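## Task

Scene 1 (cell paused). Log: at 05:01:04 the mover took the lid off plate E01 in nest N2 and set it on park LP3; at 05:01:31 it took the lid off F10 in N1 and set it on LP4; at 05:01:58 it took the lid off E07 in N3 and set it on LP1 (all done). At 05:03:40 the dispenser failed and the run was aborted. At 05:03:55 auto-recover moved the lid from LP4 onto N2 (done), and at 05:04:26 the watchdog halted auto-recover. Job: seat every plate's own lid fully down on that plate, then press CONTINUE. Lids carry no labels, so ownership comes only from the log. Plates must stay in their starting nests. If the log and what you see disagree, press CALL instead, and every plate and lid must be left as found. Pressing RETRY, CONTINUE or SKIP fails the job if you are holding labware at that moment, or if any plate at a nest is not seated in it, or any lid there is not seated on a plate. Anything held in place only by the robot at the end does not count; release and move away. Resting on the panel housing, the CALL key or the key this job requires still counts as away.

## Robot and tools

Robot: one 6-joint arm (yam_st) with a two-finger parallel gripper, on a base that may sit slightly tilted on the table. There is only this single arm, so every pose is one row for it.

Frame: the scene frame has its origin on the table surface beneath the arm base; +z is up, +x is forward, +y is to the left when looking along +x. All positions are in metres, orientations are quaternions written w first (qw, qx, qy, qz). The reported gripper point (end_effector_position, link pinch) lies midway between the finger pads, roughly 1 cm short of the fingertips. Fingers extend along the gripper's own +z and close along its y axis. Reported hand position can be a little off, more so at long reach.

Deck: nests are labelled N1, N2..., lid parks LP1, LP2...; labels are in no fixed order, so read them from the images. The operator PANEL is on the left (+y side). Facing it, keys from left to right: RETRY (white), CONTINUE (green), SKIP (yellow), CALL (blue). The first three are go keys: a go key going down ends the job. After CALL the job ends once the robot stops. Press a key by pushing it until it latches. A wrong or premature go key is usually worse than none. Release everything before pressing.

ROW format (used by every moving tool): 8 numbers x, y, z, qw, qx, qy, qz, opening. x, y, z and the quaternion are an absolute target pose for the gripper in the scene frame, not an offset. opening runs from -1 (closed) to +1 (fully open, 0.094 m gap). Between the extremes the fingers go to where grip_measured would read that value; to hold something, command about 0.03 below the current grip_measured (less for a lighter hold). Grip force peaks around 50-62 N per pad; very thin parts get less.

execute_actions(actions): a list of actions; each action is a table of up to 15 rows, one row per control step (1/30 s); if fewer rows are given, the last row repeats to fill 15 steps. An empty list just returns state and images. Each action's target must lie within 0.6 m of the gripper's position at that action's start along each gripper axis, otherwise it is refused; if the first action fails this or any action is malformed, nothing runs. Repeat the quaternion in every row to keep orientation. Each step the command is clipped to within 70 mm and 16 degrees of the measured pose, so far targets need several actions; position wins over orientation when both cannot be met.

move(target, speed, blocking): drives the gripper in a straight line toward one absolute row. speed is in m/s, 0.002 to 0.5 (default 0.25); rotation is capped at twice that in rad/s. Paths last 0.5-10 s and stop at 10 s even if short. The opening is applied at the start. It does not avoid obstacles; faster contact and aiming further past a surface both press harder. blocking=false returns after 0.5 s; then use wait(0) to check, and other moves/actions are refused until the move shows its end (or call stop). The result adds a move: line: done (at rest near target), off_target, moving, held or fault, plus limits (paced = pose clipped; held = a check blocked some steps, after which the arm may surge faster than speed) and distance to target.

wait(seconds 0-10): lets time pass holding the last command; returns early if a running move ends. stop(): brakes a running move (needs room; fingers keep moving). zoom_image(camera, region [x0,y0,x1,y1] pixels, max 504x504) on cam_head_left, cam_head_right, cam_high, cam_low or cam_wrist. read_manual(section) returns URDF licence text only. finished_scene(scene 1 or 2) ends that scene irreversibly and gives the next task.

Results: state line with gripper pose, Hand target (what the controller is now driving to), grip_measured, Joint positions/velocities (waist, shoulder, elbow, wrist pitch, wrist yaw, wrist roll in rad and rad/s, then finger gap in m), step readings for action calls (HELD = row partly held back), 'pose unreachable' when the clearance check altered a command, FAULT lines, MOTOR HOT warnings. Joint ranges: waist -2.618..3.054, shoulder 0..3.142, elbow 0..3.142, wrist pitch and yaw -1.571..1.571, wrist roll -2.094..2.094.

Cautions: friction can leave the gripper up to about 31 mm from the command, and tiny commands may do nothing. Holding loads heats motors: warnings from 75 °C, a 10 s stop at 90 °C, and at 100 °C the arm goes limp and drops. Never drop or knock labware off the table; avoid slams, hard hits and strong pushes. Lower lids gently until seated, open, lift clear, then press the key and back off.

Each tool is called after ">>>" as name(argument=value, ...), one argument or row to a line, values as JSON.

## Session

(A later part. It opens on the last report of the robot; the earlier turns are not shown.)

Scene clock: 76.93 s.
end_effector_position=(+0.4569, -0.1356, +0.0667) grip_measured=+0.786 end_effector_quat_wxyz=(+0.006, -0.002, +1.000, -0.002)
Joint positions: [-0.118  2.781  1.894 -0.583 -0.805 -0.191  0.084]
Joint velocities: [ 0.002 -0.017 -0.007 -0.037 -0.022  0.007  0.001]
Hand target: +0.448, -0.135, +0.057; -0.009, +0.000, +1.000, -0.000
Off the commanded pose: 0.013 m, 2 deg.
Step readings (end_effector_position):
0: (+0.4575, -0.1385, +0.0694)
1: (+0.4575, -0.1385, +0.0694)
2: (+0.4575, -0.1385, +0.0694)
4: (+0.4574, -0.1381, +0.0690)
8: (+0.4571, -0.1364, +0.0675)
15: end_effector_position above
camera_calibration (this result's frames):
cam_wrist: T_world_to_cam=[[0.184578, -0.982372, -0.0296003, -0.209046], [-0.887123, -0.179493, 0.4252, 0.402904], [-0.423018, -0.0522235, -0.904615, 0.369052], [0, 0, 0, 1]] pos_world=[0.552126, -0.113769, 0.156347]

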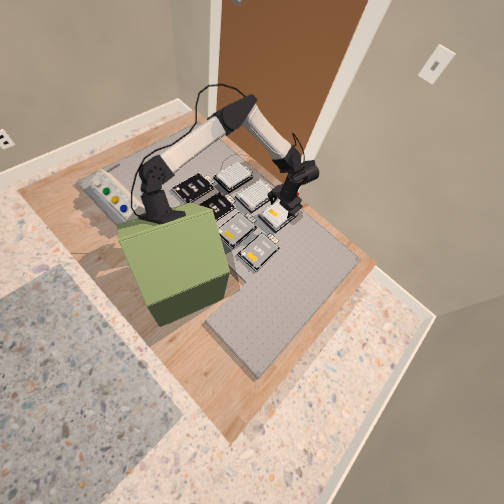

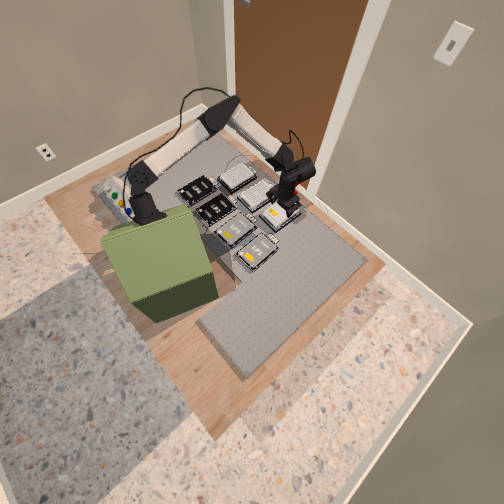

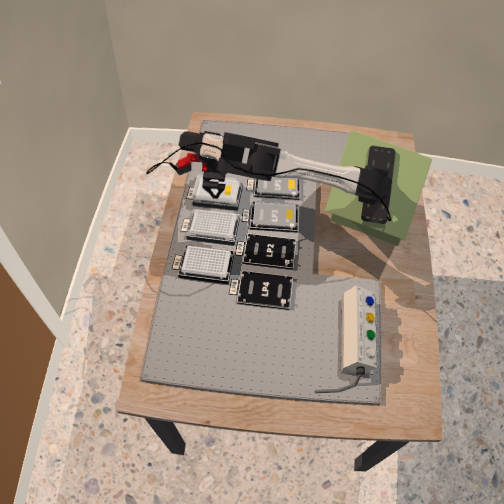

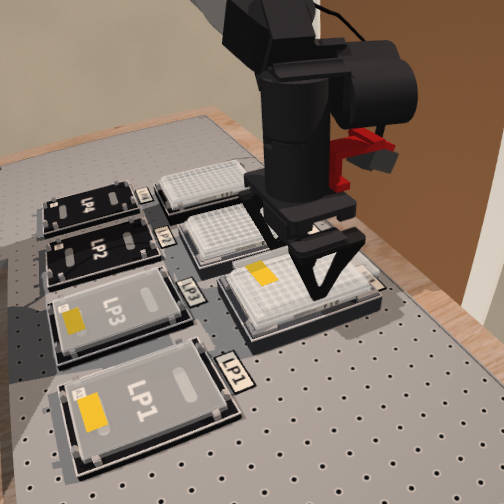

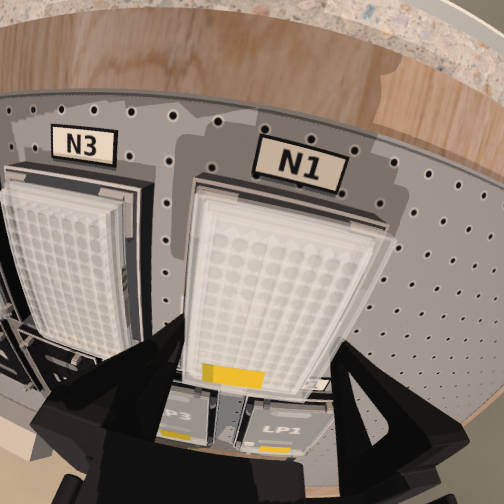

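>>> execute_actions(
  actions=[
    [[0.4477,-0.135,0.057,-0.011,0,1,0,0.76],[0.4469,-0.135,0.057,-0.013,0,1,0,0.76],[0.4461,-0.135,0.057,-0.015,0,1,0,0.76],[0.4453,-0.135,0.057,-0.017,0,1,0,0.76],[0.4445,-0.135,0.057,-0.019,0,1,0,0.76],[0.4437,-0.135,0.057,-0.021,0,1,0,0.76],[0.4429,-0.135,0.057,-0.023,0,1,0,0.76]],
  ],
)

Scene clock: 83.23 s.
end_effector_position=(+0.4486, -0.1339, +0.0667) grip_measured=+0.786 end_effector_quat_wxyz=(-0.009, +0.000, +1.000, +0.001)
Joint positions: [-0.118  2.781  1.894 -0.626 -0.804 -0.216  0.084]
Joint velocities: [ 0.007  0.007  0.017 -0.022  0.007 -0.051  0.   ]
Hand target: +0.443, -0.135, +0.057; -0.023, -0.000, +1.000, -0.000
Off the commanded pose: 0.011 m, 2 deg.
Step readings (end_effector_position):
0: (+0.4569, -0.1356, +0.0667)
1: (+0.4567, -0.1355, +0.0667)
2: (+0.4564, -0.1355, +0.0667)
4: (+0.4552, -0.1352, +0.0666)
8: (+0.4516, -0.1345, +0.0666)
15: end_effector_position above
camera_calibration (this result's frames):
cam_wrist: T_world_to_cam=[[0.177793, -0.983234, -0.0405088, -0.202279], [-0.875202, -0.17681, 0.450289, 0.389208], [-0.449901, -0.044605, -0.891964, 0.37791], [0, 0, 0, 1]] pos_world=[0.546622, -0.113215, 0.153631]

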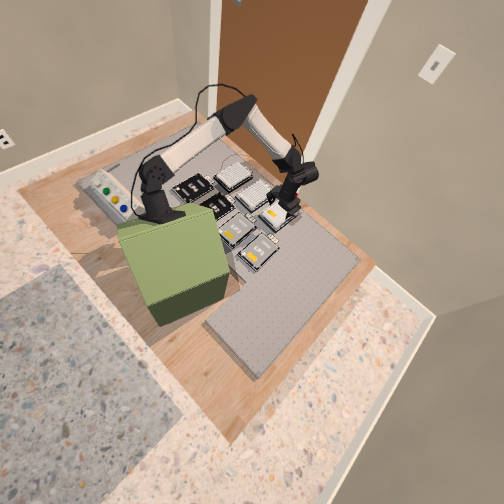

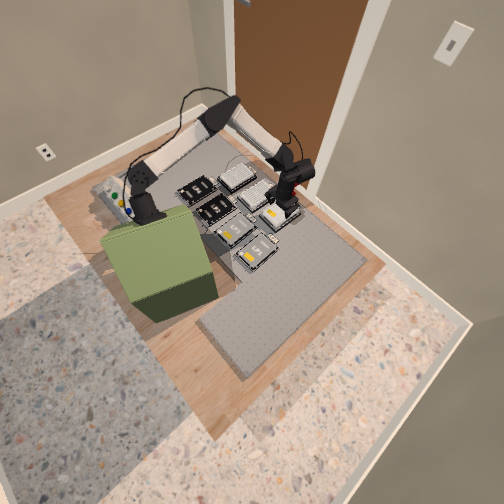

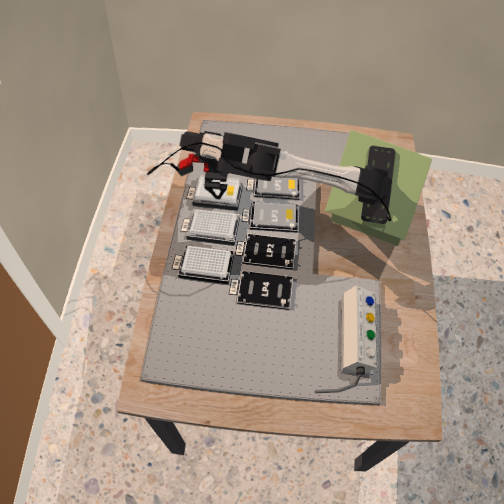

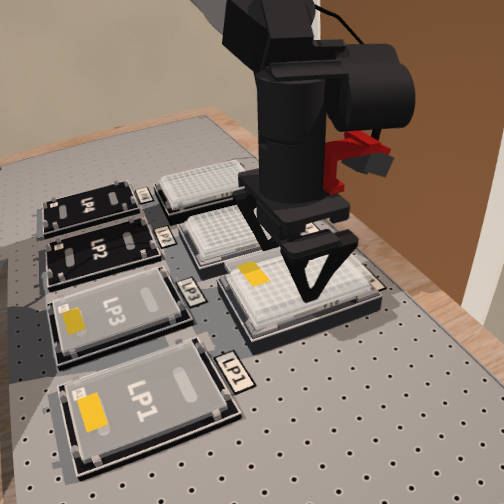

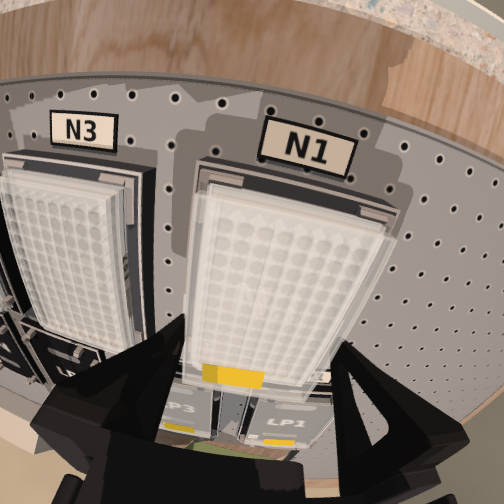

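>>> execute_actions(
  actions=[
    [[0.4437,-0.135,0.057,-0.021,0,1,0,0.76],[0.4445,-0.135,0.057,-0.019,0,1,0,0.76],[0.4453,-0.135,0.057,-0.017,0,1,0,0.76],[0.4461,-0.135,0.057,-0.015,0,1,0,0.76],[0.4469,-0.135,0.057,-0.013,0,1,0,0.76],[0.4477,-0.135,0.057,-0.011,0,1,0,0.76],[0.4481,-0.135,0.057,-0.010,0,1,0,0.76]],
  ],
)

>>> zoom_image(
  camera="cam_wrist",
  region=[140,130,420,410],
)

Scene clock: 84.30 s.
end_effector_position=(+0.4508, -0.1344, +0.0667) grip_measured=+0.786 end_effector_quat_wxyz=(-0.005, +0.000, +1.000, -0.000)
Joint positions: [-0.118  2.781  1.894 -0.615 -0.804 -0.208  0.084]
Joint velocities: [-0.002  0.012 -0.012  0.037 -0.037 -0.081 -0.   ]
Hand target: +0.448, -0.135, +0.057; -0.010, -0.000, +1.000, -0.000
Off the commanded pose: 0.010 m, 1 deg.
Step readings (end_effector_position):
0: (+0.4479, -0.1338, +0.0667)
1: (+0.4479, -0.1338, +0.0667)
2: (+0.4479, -0.1338, +0.0667)
4: (+0.4479, -0.1338, +0.0667)
8: (+0.4493, -0.1341, +0.0667)
15: end_effector_position above
camera_calibration (this result's frames):
cam_wrist: T_world_to_cam=[[0.177971, -0.983322, -0.0374772, -0.203418], [-0.878692, -0.175948, 0.443782, 0.393154], [-0.442975, -0.0460497, -0.895351, 0.375742], [0, 0, 0, 1]] pos_world=[0.548108, -0.113548, 0.154323]

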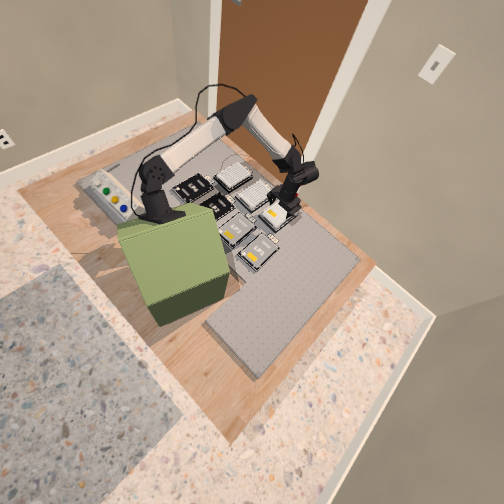

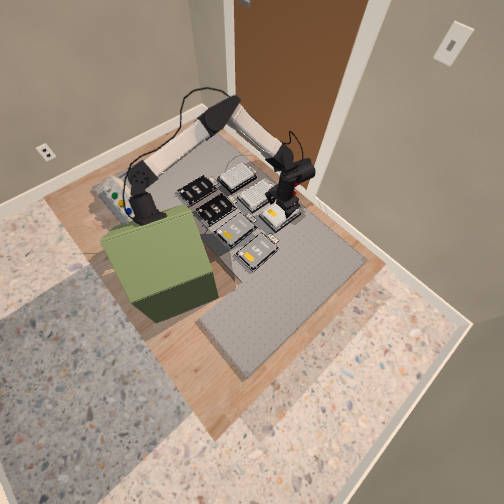

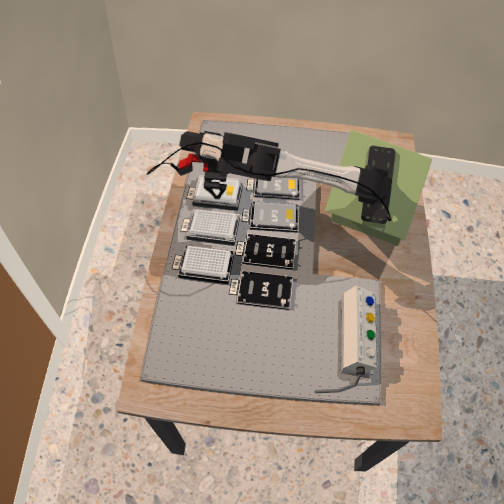

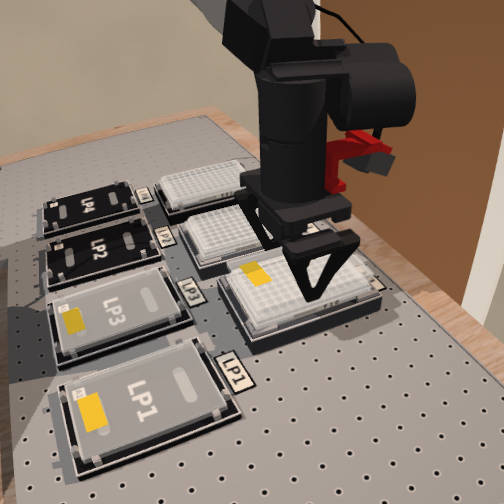

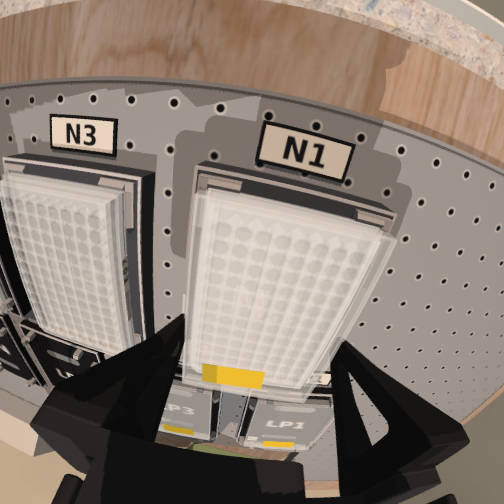

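Region (140, 130, 420, 410) of cam_wrist's 504x504 image, scaled by 1.800, with more detail than that image has.

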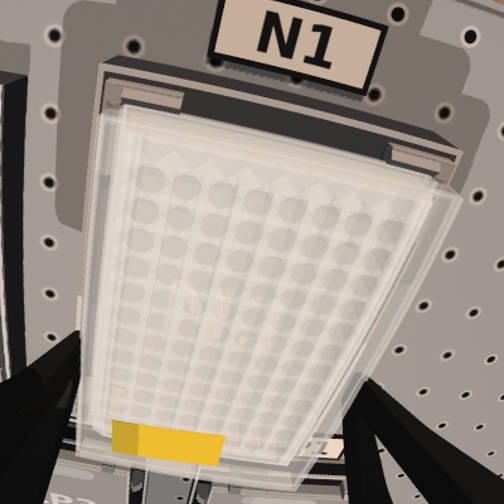

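>>> execute_actions(
  actions=[
    [[0.4481,-0.135,0.056,-0.010,0,1,0,0.76],[0.4479,-0.135,0.0555,-0.0105,0,1,0,0.76],[0.4477,-0.135,0.055,-0.011,0,1,0,0.76],[0.4475,-0.135,0.0545,-0.0115,0,1,0,0.76],[0.4473,-0.135,0.054,-0.012,0,1,0,0.76],[0.4471,-0.135,0.0535,-0.0125,0,1,0,0.76],[0.4469,-0.135,0.053,-0.013,0,1,0,0.76],[0.4467,-0.135,0.0525,-0.0135,0,1,0,0.76],[0.4465,-0.135,0.052,-0.014,0,1,0,0.76]],
  ],
)

Scene clock: 87.07 s.
end_effector_position=(+0.4511, -0.1323, +0.0646) grip_measured=+0.786 end_effector_quat_wxyz=(-0.006, -0.001, +1.000, +0.000)
Joint positions: [-0.112  2.781  1.894 -0.611 -0.804 -0.203  0.084]
Joint velocities: [-0.002 -0.022 -0.002 -0.037 -0.037  0.007 -0.001]
Hand target: +0.446, -0.135, +0.052; -0.014, +0.000, +1.000, -0.000
Off the commanded pose: 0.014 m, 1 deg.
Step readings (end_effector_position):
0: (+0.4511, -0.1345, +0.0667)
1: (+0.4512, -0.1345, +0.0667)
2: (+0.4512, -0.1345, +0.0667)
4: (+0.4514, -0.1345, +0.0667)
8: (+0.4515, -0.1345, +0.0667)
15: end_effector_position above
camera_calibration (this result's frames):
cam_wrist: T_world_to_cam=[[0.179973, -0.982912, -0.0386556, -0.202305], [-0.877485, -0.178181, 0.445276, 0.393779], [-0.444555, -0.0462179, -0.894558, 0.374746], [0, 0, 0, 1]] pos_world=[0.54854, -0.111364, 0.152072]

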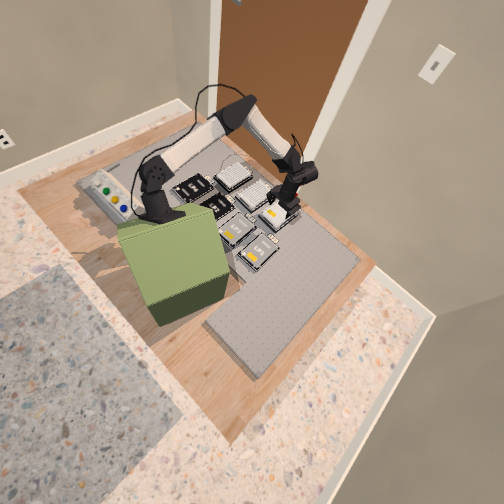

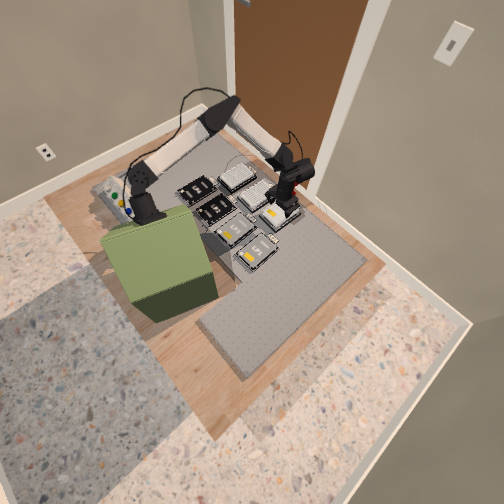

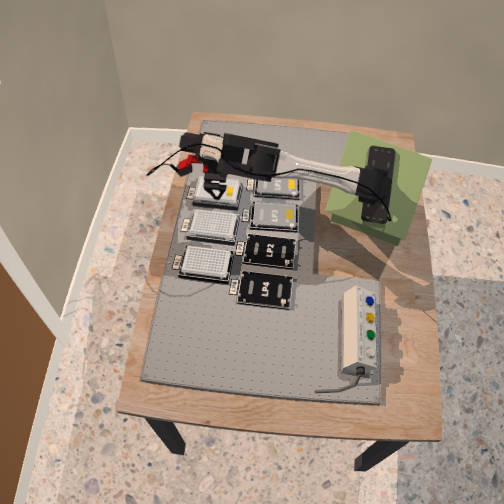

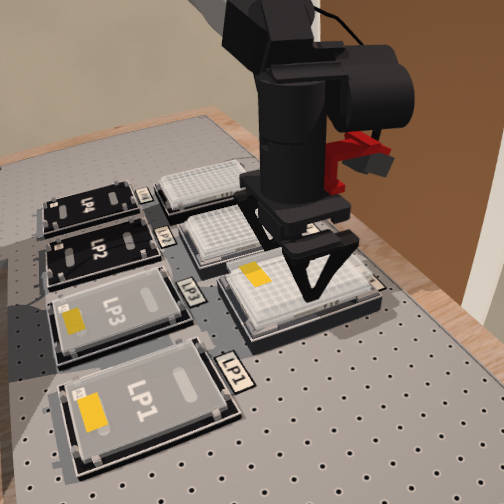

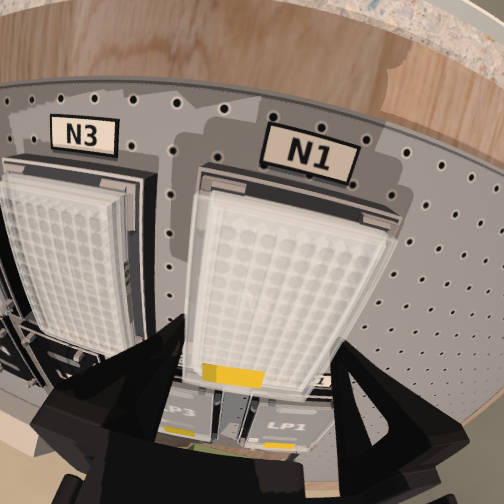

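>>> execute_actions(
  actions=[
    [[0.4465,-0.1353,0.0517,-0.014,0,1,0,0.76],[0.4464,-0.1356,0.0514,-0.0143,0,1,0,0.76],[0.4463,-0.1359,0.051,-0.0146,0,1,0,0.76],[0.4462,-0.1362,0.0507,-0.0149,0,1,0,0.76],[0.4461,-0.1365,0.0504,-0.0152,0,1,0,0.76],[0.446,-0.1368,0.050,-0.0155,0,1,0,0.76],[0.4459,-0.1371,0.0497,-0.0158,0,1,0,0.76],[0.4458,-0.1374,0.0494,-0.0161,0,1,0,0.76],[0.4457,-0.1377,0.049,-0.0164,0,1,0,0.76],[0.4456,-0.138,0.0487,-0.0167,0,1,0,0.76]],
  ],
)

Scene clock: 88.40 s.
end_effector_position=(+0.4505, -0.1330, +0.0639) grip_measured=+0.786 end_effector_quat_wxyz=(-0.007, +0.000, +1.000, +0.000)
Joint positions: [-0.112  2.784  1.894 -0.61  -0.804 -0.203  0.084]
Joint velocities: [-0.017  0.002  0.007  0.022  0.007 -0.066  0.001]
Hand target: +0.445, -0.138, +0.049; -0.016, -0.000, +1.000, -0.000
Off the commanded pose: 0.017 m, 1 deg.
Step readings (end_effector_position):
0: (+0.4511, -0.1323, +0.0646)
1: (+0.4511, -0.1323, +0.0646)
2: (+0.4511, -0.1323, +0.0646)
4: (+0.4509, -0.1326, +0.0643)
8: (+0.4505, -0.1330, +0.0639)
15: end_effector_position above
camera_calibration (this result's frames):
cam_wrist: T_world_to_cam=[[0.178756, -0.983123, -0.0389371, -0.202307], [-0.877353, -0.177186, 0.445933, 0.393501], [-0.445306, -0.0455515, -0.894219, 0.374243], [0, 0, 0, 1]] pos_world=[0.548056, -0.112123, 0.151303]

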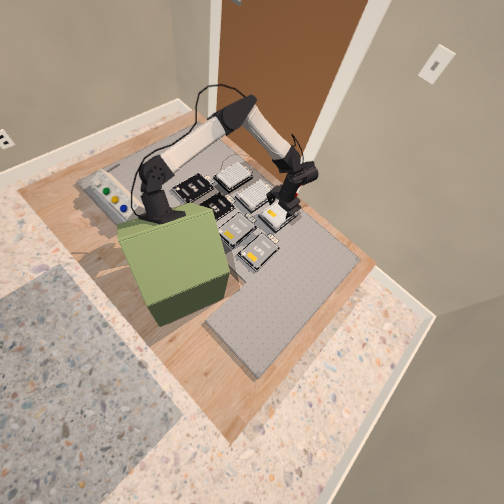

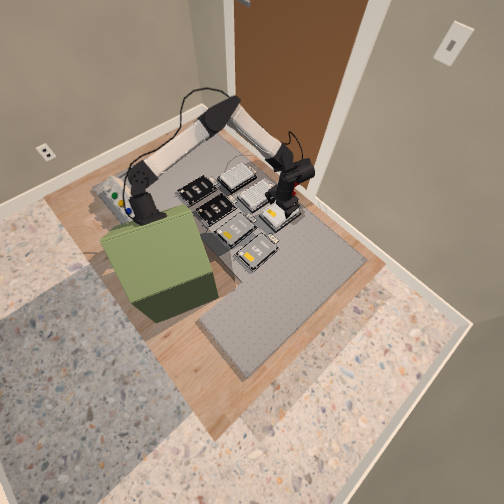

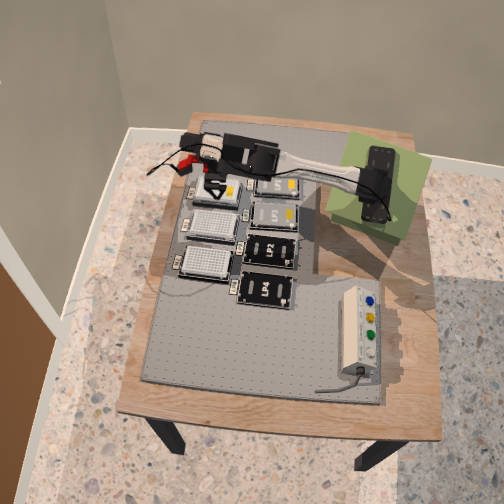

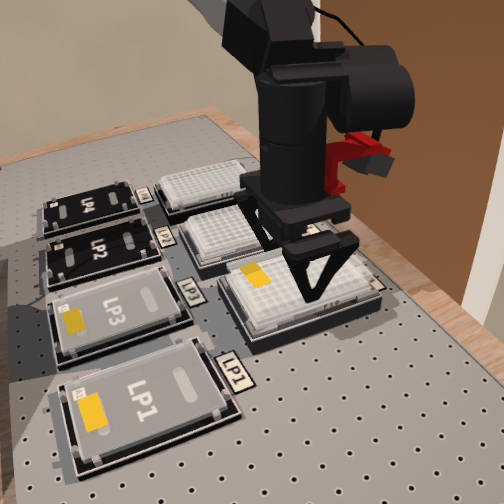

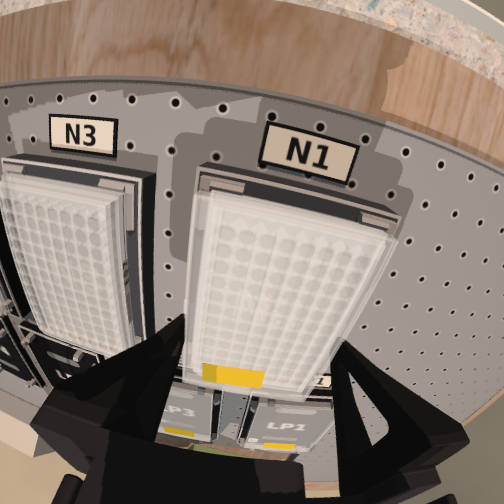

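>>> execute_actions(
  actions=[
    [[0.4456,-0.1384,0.0487,-0.0167,0,1,-0.001,0.76],[0.4456,-0.1388,0.0487,-0.0167,0,1,-0.002,0.76],[0.4456,-0.1392,0.0487,-0.0167,0,1,-0.003,0.76],[0.4456,-0.1396,0.0487,-0.0167,0,1,-0.004,0.76],[0.4456,-0.140,0.0487,-0.0167,0,1,-0.005,0.76],[0.4456,-0.1404,0.0487,-0.0167,0,1,-0.006,0.76],[0.4456,-0.1408,0.0487,-0.0167,0,1,-0.007,0.76],[0.4456,-0.1412,0.0487,-0.0167,0,1,-0.008,0.76],[0.4456,-0.1416,0.0487,-0.0167,0,1,-0.009,0.76],[0.4456,-0.142,0.0487,-0.0167,0,1,-0.010,0.76]],
  ],
)

>>> zoom_image(
  camera="cam_wrist",
  region=[140,130,420,410],
)

Scene clock: 89.93 s.
end_effector_position=(+0.4505, -0.1331, +0.0639) grip_measured=+0.786 end_effector_quat_wxyz=(-0.007, +0.000, +1.000, -0.000)
Joint positions: [-0.112  2.784  1.894 -0.61  -0.804 -0.203  0.084]
Joint velocities: [-0.012  0.002  0.012 -0.037 -0.11  -0.007 -0.   ]
Hand target: +0.445, -0.142, +0.049; -0.016, -0.000, +1.000, -0.010
Off the commanded pose: 0.018 m, 2 deg.
Step readings (end_effector_position):
0: (+0.4505, -0.1330, +0.0639)
1: (+0.4505, -0.1330, +0.0639)
2: (+0.4505, -0.1330, +0.0639)
4: (+0.4505, -0.1330, +0.0639)
8: (+0.4505, -0.1330, +0.0639)
15: end_effector_position above
camera_calibration (this result's frames):
cam_wrist: T_world_to_cam=[[0.178759, -0.98315, -0.03823, -0.202479], [-0.877283, -0.176861, 0.4462, 0.393449], [-0.445443, -0.046224, -0.894116, 0.374192], [0, 0, 0, 1]] pos_world=[0.548043, -0.112185, 0.151273]

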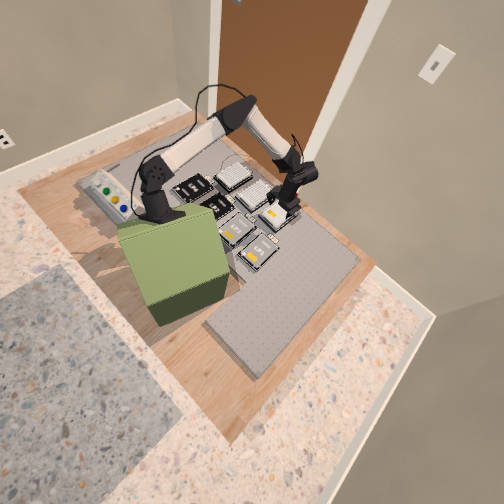

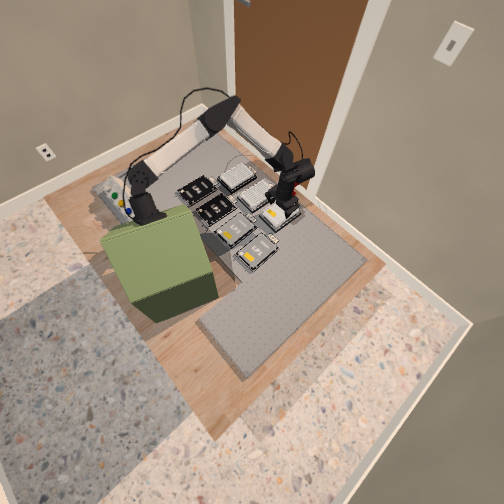

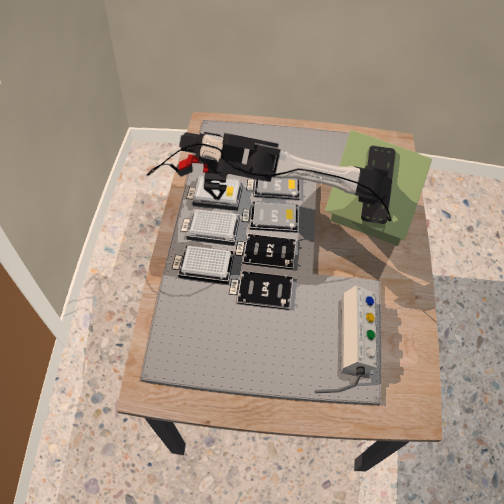

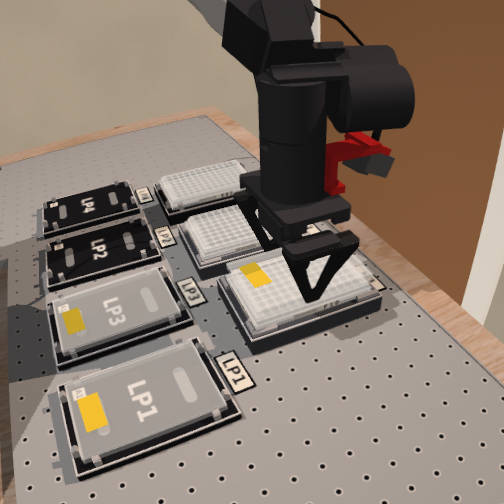

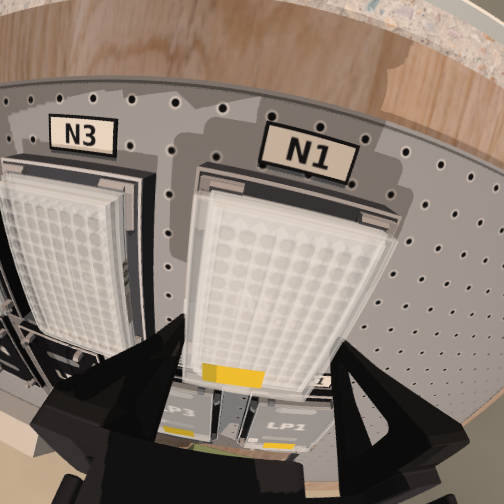

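Region (140, 130, 420, 410) of cam_wrist's 504x504 image, scaled by 1.800, with more detail than that image has.

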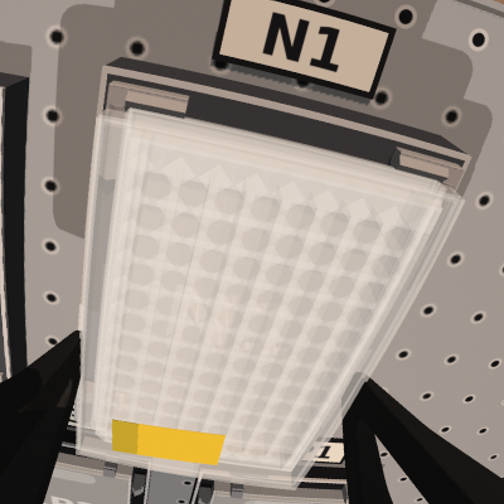

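>>> execute_actions(
  actions=[
    [[0.452,-0.137,0.058,-0.008,0,1,0,0.76],[0.453,-0.137,0.064,-0.004,0,1,0,0.76],[0.454,-0.137,0.070,0,0,1,0,0.76],[0.454,-0.137,0.075,0,0,1,0,0.76],[0.454,-0.137,0.080,0,0,1,0,0.76],[0.454,-0.137,0.085,0,0,1,0,0.76],[0.454,-0.137,0.090,0,0,1,0,0.76],[0.454,-0.137,0.095,0,0,1,0,0.76],[0.454,-0.137,0.100,0,0,1,0,0.76],[0.454,-0.137,0.105,0,0,1,0,0.76],[0.454,-0.137,0.110,0,0,1,0,0.76],[0.454,-0.137,0.115,0,0,1,0,0.76],[0.454,-0.137,0.120,0,0,1,0,0.76],[0.454,-0.137,0.124,0,0,1,0,0.76],[0.454,-0.137,0.126,0,0,1,0,0.76]],
    [[0.454,-0.137,0.122,0,0,1,0,0.76],[0.454,-0.137,0.119,0,0,1,0,0.76],[0.454,-0.137,0.116,0,0,1,0,0.76],[0.454,-0.137,0.113,0,0,1,0,0.76],[0.454,-0.137,0.110,0,0,1,0,0.76],[0.454,-0.137,0.107,0,0,1,0,0.76],[0.454,-0.137,0.104,0,0,1,0,0.76],[0.454,-0.137,0.101,0,0,1,0,0.76],[0.454,-0.137,0.098,0,0,1,0,0.76],[0.454,-0.137,0.095,0,0,1,0,0.76],[0.454,-0.137,0.092,0,0,1,0,0.76],[0.454,-0.137,0.089,0,0,1,0,0.76],[0.454,-0.137,0.086,0,0,1,0,0.76],[0.454,-0.137,0.083,0,0,1,0,0.76],[0.454,-0.137,0.080,0,0,1,0,0.76]],
    [[0.454,-0.137,0.077,0,0,1,0,0.76],[0.454,-0.137,0.074,0,0,1,0,0.76],[0.454,-0.137,0.071,0,0,1,0,0.76],[0.454,-0.137,0.068,0,0,1,0,0.76],[0.454,-0.137,0.065,0,0,1,0,0.76],[0.454,-0.137,0.063,0,0,1,0,0.76]],
  ],
)

Scene clock: 94.57 s.
end_effector_position=(+0.4515, -0.1367, +0.0690) grip_measured=+0.786 end_effector_quat_wxyz=(-0.002, +0.003, +1.000, -0.000)
Joint positions: [-0.125  2.781  1.894 -0.613 -0.806 -0.206  0.084]
Joint velocities: [-0.012  0.002 -0.007  0.037 -0.066  0.081  0.001]
Hand target: +0.454, -0.137, +0.063; +0.000, -0.000, +1.000, -0.000
Off the commanded pose: 0.007 m, 0 deg.
Step readings (end_effector_position; steps 1 to 15: 1st action; 16 to 30: 2nd action; 31 to 45: 3rd action):
0: (+0.4505, -0.1331, +0.0639)
1: (+0.4505, -0.1330, +0.0639)
2: (+0.4506, -0.1331, +0.0640)
4: (+0.4507, -0.1337, +0.0648)
8: (+0.4484, -0.1376, +0.0716)
15: (+0.4519, -0.1423, +0.1085)
16: (+0.4527, -0.1424, +0.1131)
17: (+0.4533, -0.1428, +0.1162)
19: (+0.4535, -0.1430, +0.1176)
23: (+0.4538, -0.1403, +0.1148)
30: (+0.4548, -0.1352, +0.0981)
31: (+0.4545, -0.1350, +0.0948)
32: (+0.4539, -0.1350, +0.0913)
34: (+0.4528, -0.1352, +0.0844)
38: (+0.4504, -0.1358, +0.0724)
45: end_effector_position above
camera_calibration (this result's frames):
cam_wrist: T_world_to_cam=[[0.173112, -0.984239, -0.036143, -0.203707], [-0.882273, -0.171279, 0.438472, 0.394955], [-0.437751, -0.0440167, -0.898018, 0.376148], [0, 0, 0, 1]] pos_world=[0.548381, -0.116292, 0.157248]

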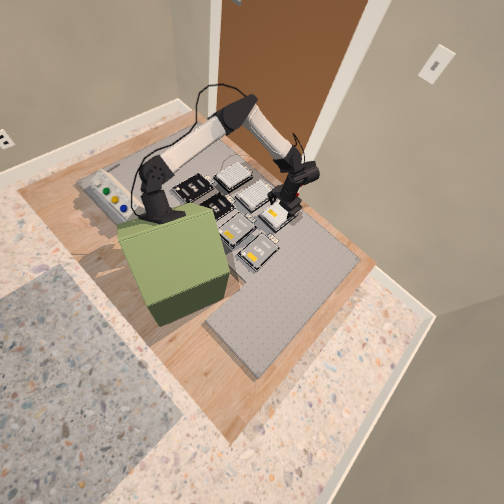

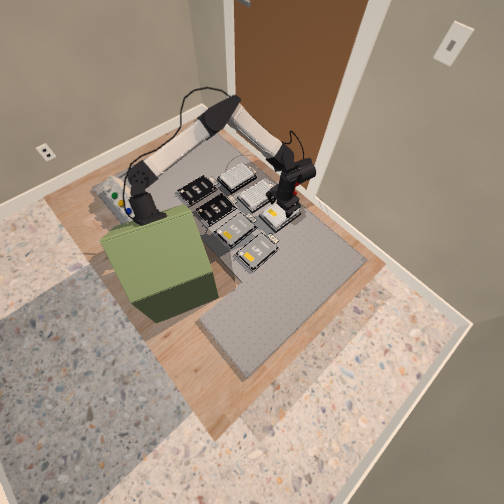

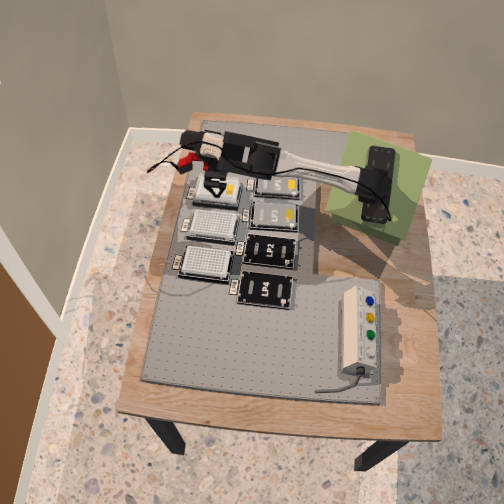

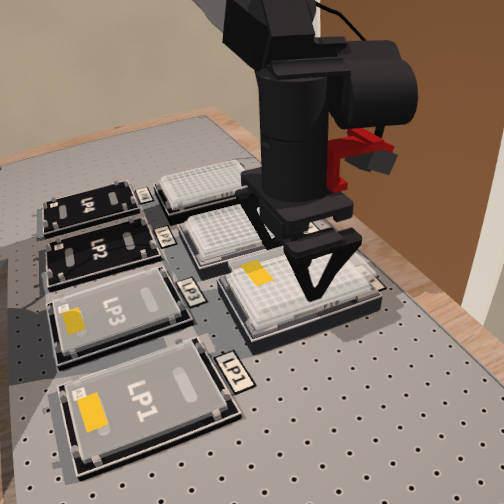

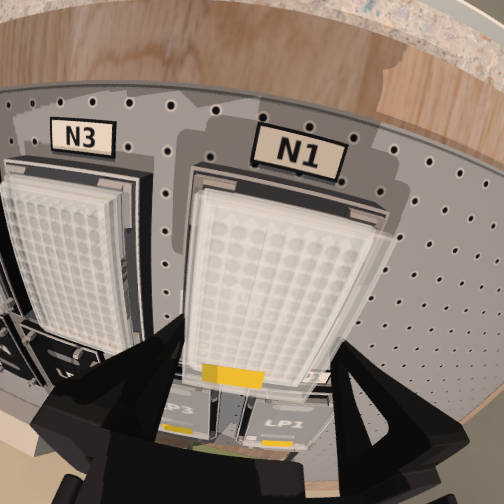

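>>> execute_actions(
  actions=[
    [[0.455,-0.137,0.068,0,0,1,0,0.76],[0.456,-0.137,0.073,0,0,1,0,0.76],[0.4565,-0.137,0.078,0,0,1,0,0.76],[0.4565,-0.137,0.083,0,0,1,0,0.76],[0.4565,-0.137,0.088,0,0,1,0,0.76],[0.4565,-0.137,0.093,0,0,1,0,0.76],[0.4565,-0.137,0.098,0,0,1,0,0.76],[0.4565,-0.137,0.103,0,0,1,0,0.76],[0.4565,-0.137,0.108,0,0,1,0,0.76],[0.4565,-0.137,0.113,0,0,1,0,0.76],[0.4565,-0.137,0.118,0,0,1,0,0.76],[0.4565,-0.137,0.122,0,0,1,0,0.76],[0.4565,-0.137,0.124,0,0,1,0,0.76],[0.4565,-0.137,0.125,0,0,1,0,0.76],[0.4565,-0.137,0.125,0,0,1,0,0.76]],
    [[0.4565,-0.137,0.120,0,0,1,0,0.76],[0.4565,-0.137,0.116,0,0,1,0,0.76],[0.4565,-0.137,0.113,0,0,1,0,0.76],[0.4565,-0.137,0.110,0,0,1,0,0.76],[0.4565,-0.137,0.107,0,0,1,0,0.76],[0.4565,-0.137,0.104,0,0,1,0,0.76],[0.4565,-0.137,0.101,0,0,1,0,0.76],[0.4565,-0.137,0.098,0,0,1,0,0.76],[0.4565,-0.137,0.095,0,0,1,0,0.76],[0.4565,-0.137,0.092,0,0,1,0,0.76],[0.4565,-0.137,0.089,0,0,1,0,0.76],[0.4565,-0.137,0.086,0,0,1,0,0.76],[0.4565,-0.137,0.083,0,0,1,0,0.76],[0.4565,-0.137,0.080,0,0,1,0,0.76],[0.4565,-0.137,0.077,0,0,1,0,0.76]],
    [[0.4565,-0.137,0.074,0,0,1,0,0.76],[0.4565,-0.137,0.071,0,0,1,0,0.76],[0.4565,-0.137,0.068,0,0,1,0,0.76],[0.4565,-0.137,0.065,0,0,1,0,0.76],[0.4565,-0.137,0.062,0,0,1,0,0.76],[0.4565,-0.137,0.059,0,0,1,0,0.76],[0.4565,-0.137,0.056,0,0,1,0,0.76],[0.4565,-0.137,0.053,0,0,1,0,0.76],[0.4565,-0.137,0.050,0,0,1,0,0.76],[0.4565,-0.137,0.047,0,0,1,0,0.76],[0.4565,-0.137,0.045,0,0,1,0,0.76]],
  ],
)

Scene clock: 97.50 s.
end_effector_position=(+0.4494, -0.1359, +0.0580) grip_measured=+0.785 end_effector_quat_wxyz=(-0.007, +0.008, +1.000, +0.003)
Joint positions: [-0.108  2.804  1.905 -0.6   -0.809 -0.185  0.084]
Joint velocities: [ 0.007 -0.002 -0.007 -0.007 -0.007  0.081  0.001]
Hand target: +0.456, -0.137, +0.045; -0.000, +0.000, +1.000, +0.000
Off the commanded pose: 0.015 m, 1 deg.
Step readings (end_effector_position; steps 1 to 15: 1st action; 16 to 30: 2nd action; 31 to 45: 3rd action):
0: (+0.4527, -0.1369, +0.0690)
1: (+0.4527, -0.1369, +0.0690)
2: (+0.4524, -0.1369, +0.0690)
4: (+0.4508, -0.1368, +0.0693)
8: (+0.4455, -0.1393, +0.0757)
15: (+0.4487, -0.1434, +0.1120)
16: (+0.4497, -0.1435, +0.1152)
17: (+0.4510, -0.1439, +0.1166)
19: (+0.4521, -0.1432, +0.1165)
23: (+0.4529, -0.1395, +0.1126)
30: (+0.4550, -0.1348, +0.0943)
31: (+0.4543, -0.1349, +0.0907)
32: (+0.4535, -0.1352, +0.0870)
34: (+0.4520, -0.1359, +0.0800)
38: (+0.4497, -0.1367, +0.0671)
45: end_effector_position above
camera_calibration (this result's frames):
cam_wrist: T_world_to_cam=[[0.163344, -0.985576, -0.0442603, -0.198326], [-0.879627, -0.165806, 0.445831, 0.397155], [-0.446738, -0.0338913, -0.894022, 0.3706], [0, 0, 0, 1]] pos_world=[0.547305, -0.117054, 0.145483]

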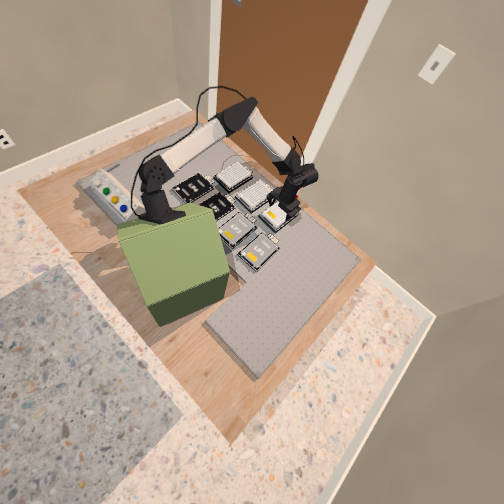

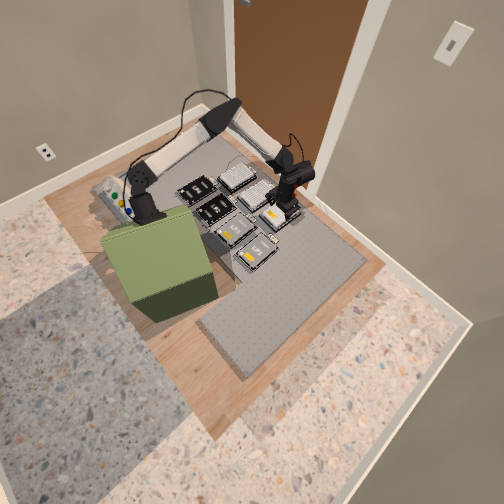

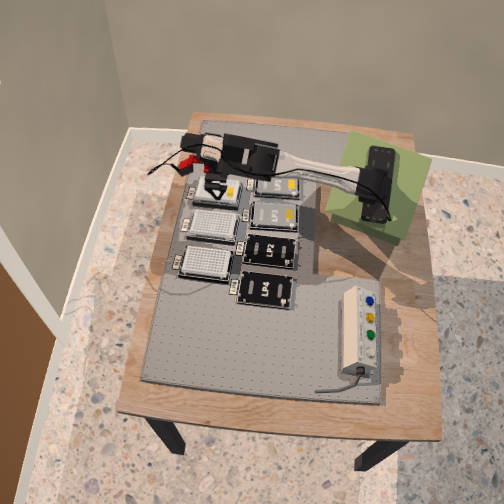

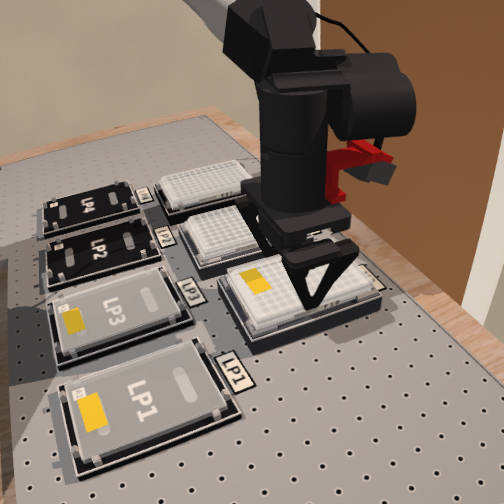

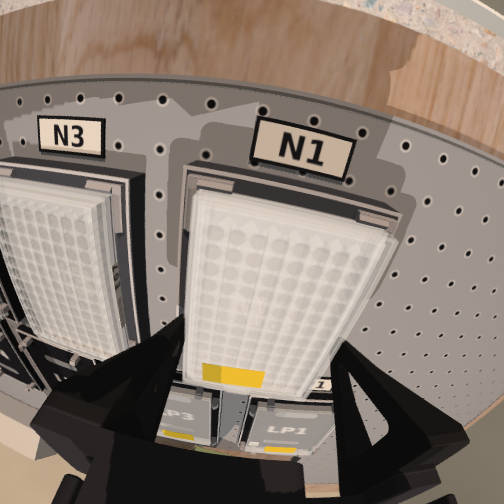

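>>> zoom_image(
  camera="cam_low",
  region=[210,220,400,360],
)

>>> zoom_image(
  camera="cam_wrist",
  region=[140,130,420,410],
)

Region (210, 220, 400, 360) of cam_low's 504x504 image, scaled by 2.653, with more detail than that image has; it fills the top 371 rows of this view, and the rest is white.

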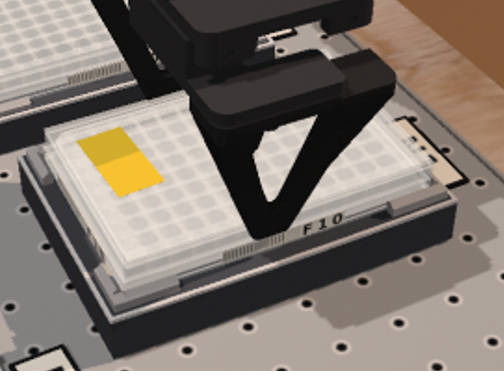

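Region (140, 130, 420, 410) of cam_wrist's 504x504 image, scaled by 1.800, with more detail than that image has.

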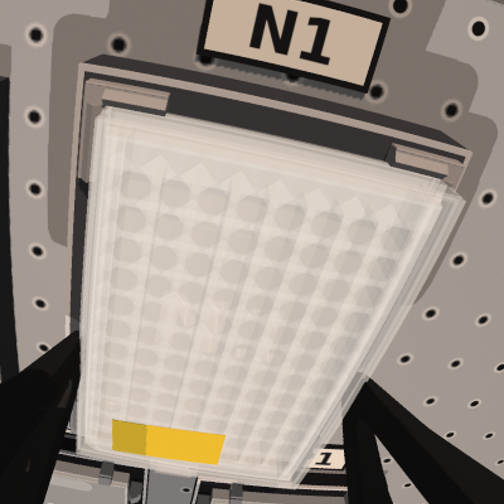

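>>> execute_actions(
  actions=[
    [[0.455,-0.137,0.050,0,0,1,0,0.76],[0.455,-0.137,0.053,0,0,1,0,0.77],[0.455,-0.137,0.055,0,0,1,0,0.78],[0.455,-0.137,0.055,0,0,1,0,0.79],[0.455,-0.137,0.055,0,0,1,0,0.80],[0.455,-0.137,0.055,0,0,1,0,0.82],[0.455,-0.137,0.055,0,0,1,0,0.84],[0.455,-0.137,0.055,0,0,1,0,0.87],[0.455,-0.137,0.055,0,0,1,0,0.9],[0.455,-0.137,0.055,0,0,1,0,0.93],[0.455,-0.137,0.055,0,0,1,0,0.96],[0.455,-0.137,0.055,0,0,1,0,1]],
  ],
)

>>> zoom_image(
  camera="cam_low",
  region=[210,220,400,360],
)

Scene clock: 98.87 s.
end_effector_position=(+0.4513, -0.1365, +0.0583) grip_measured=+1.000 end_effector_quat_wxyz=(-0.003, +0.005, +1.000, +0.002)
Joint positions: [-0.109  2.804  1.905 -0.591 -0.81  -0.185  0.094]
Joint velocities: [ 0.012 -0.002 -0.012  0.081  0.051 -0.037  0.   ]
Hand target: +0.455, -0.137, +0.055; +0.000, +0.000, +1.000, -0.000
Off the commanded pose: 0.005 m, 1 deg.
Step readings (end_effector_position):
0: (+0.4494, -0.1359, +0.0580)
1: (+0.4494, -0.1359, +0.0580)
2: (+0.4494, -0.1359, +0.0580)
4: (+0.4493, -0.1359, +0.0580)
8: (+0.4499, -0.1362, +0.0583)
15: end_effector_position above
camera_calibration (this result's frames):
cam_wrist: T_world_to_cam=[[0.169532, -0.984626, -0.0420763, -0.201971], [-0.881761, -0.170613, 0.439761, 0.399249], [-0.440179, -0.0374523, -0.897129, 0.36836], [0, 0, 0, 1]] pos_world=[0.548426, -0.116953, 0.146394]

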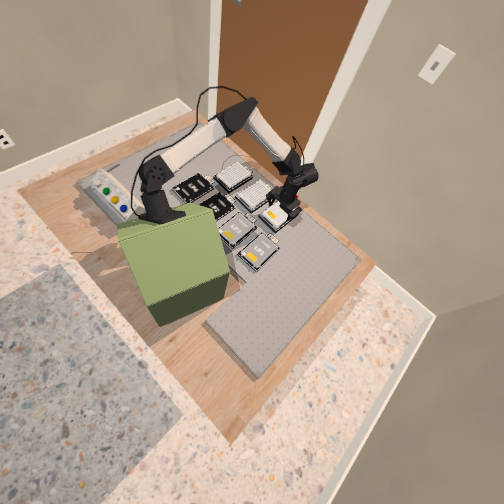

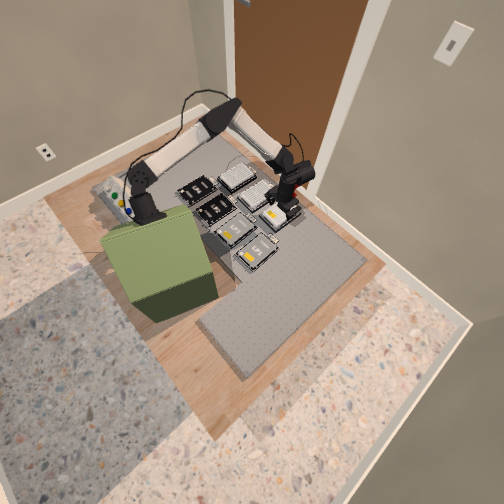

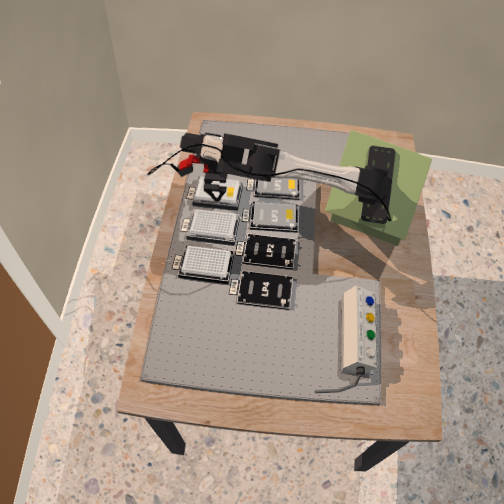

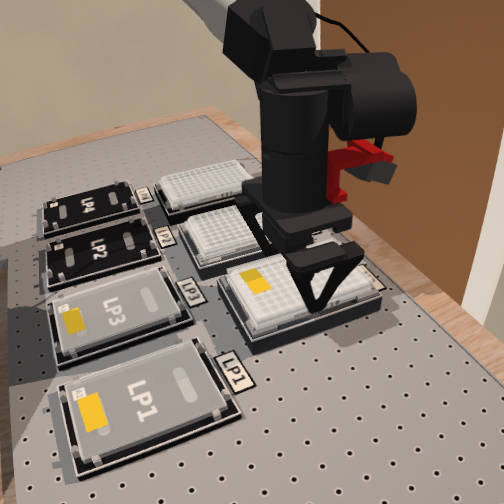

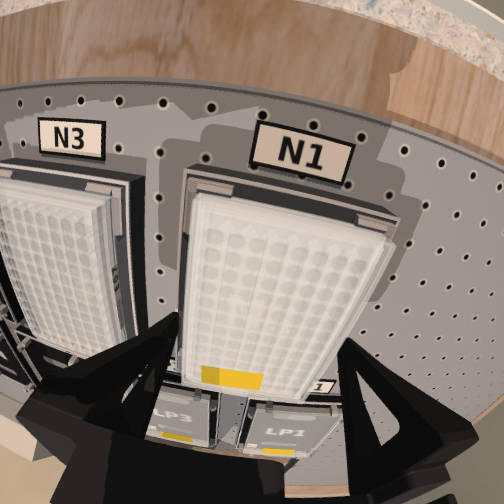

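Region (210, 220, 400, 360) of cam_low's 504x504 image, scaled by 2.653, with more detail than that image has; it fills the top 371 rows of this view, and the rest is white.

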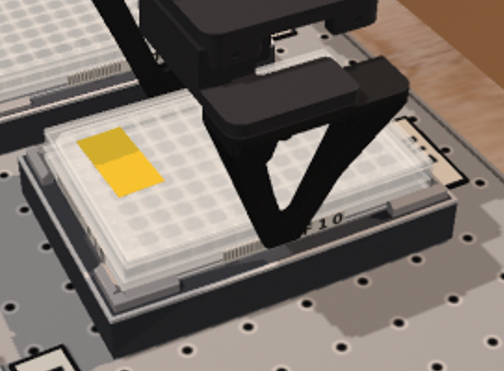

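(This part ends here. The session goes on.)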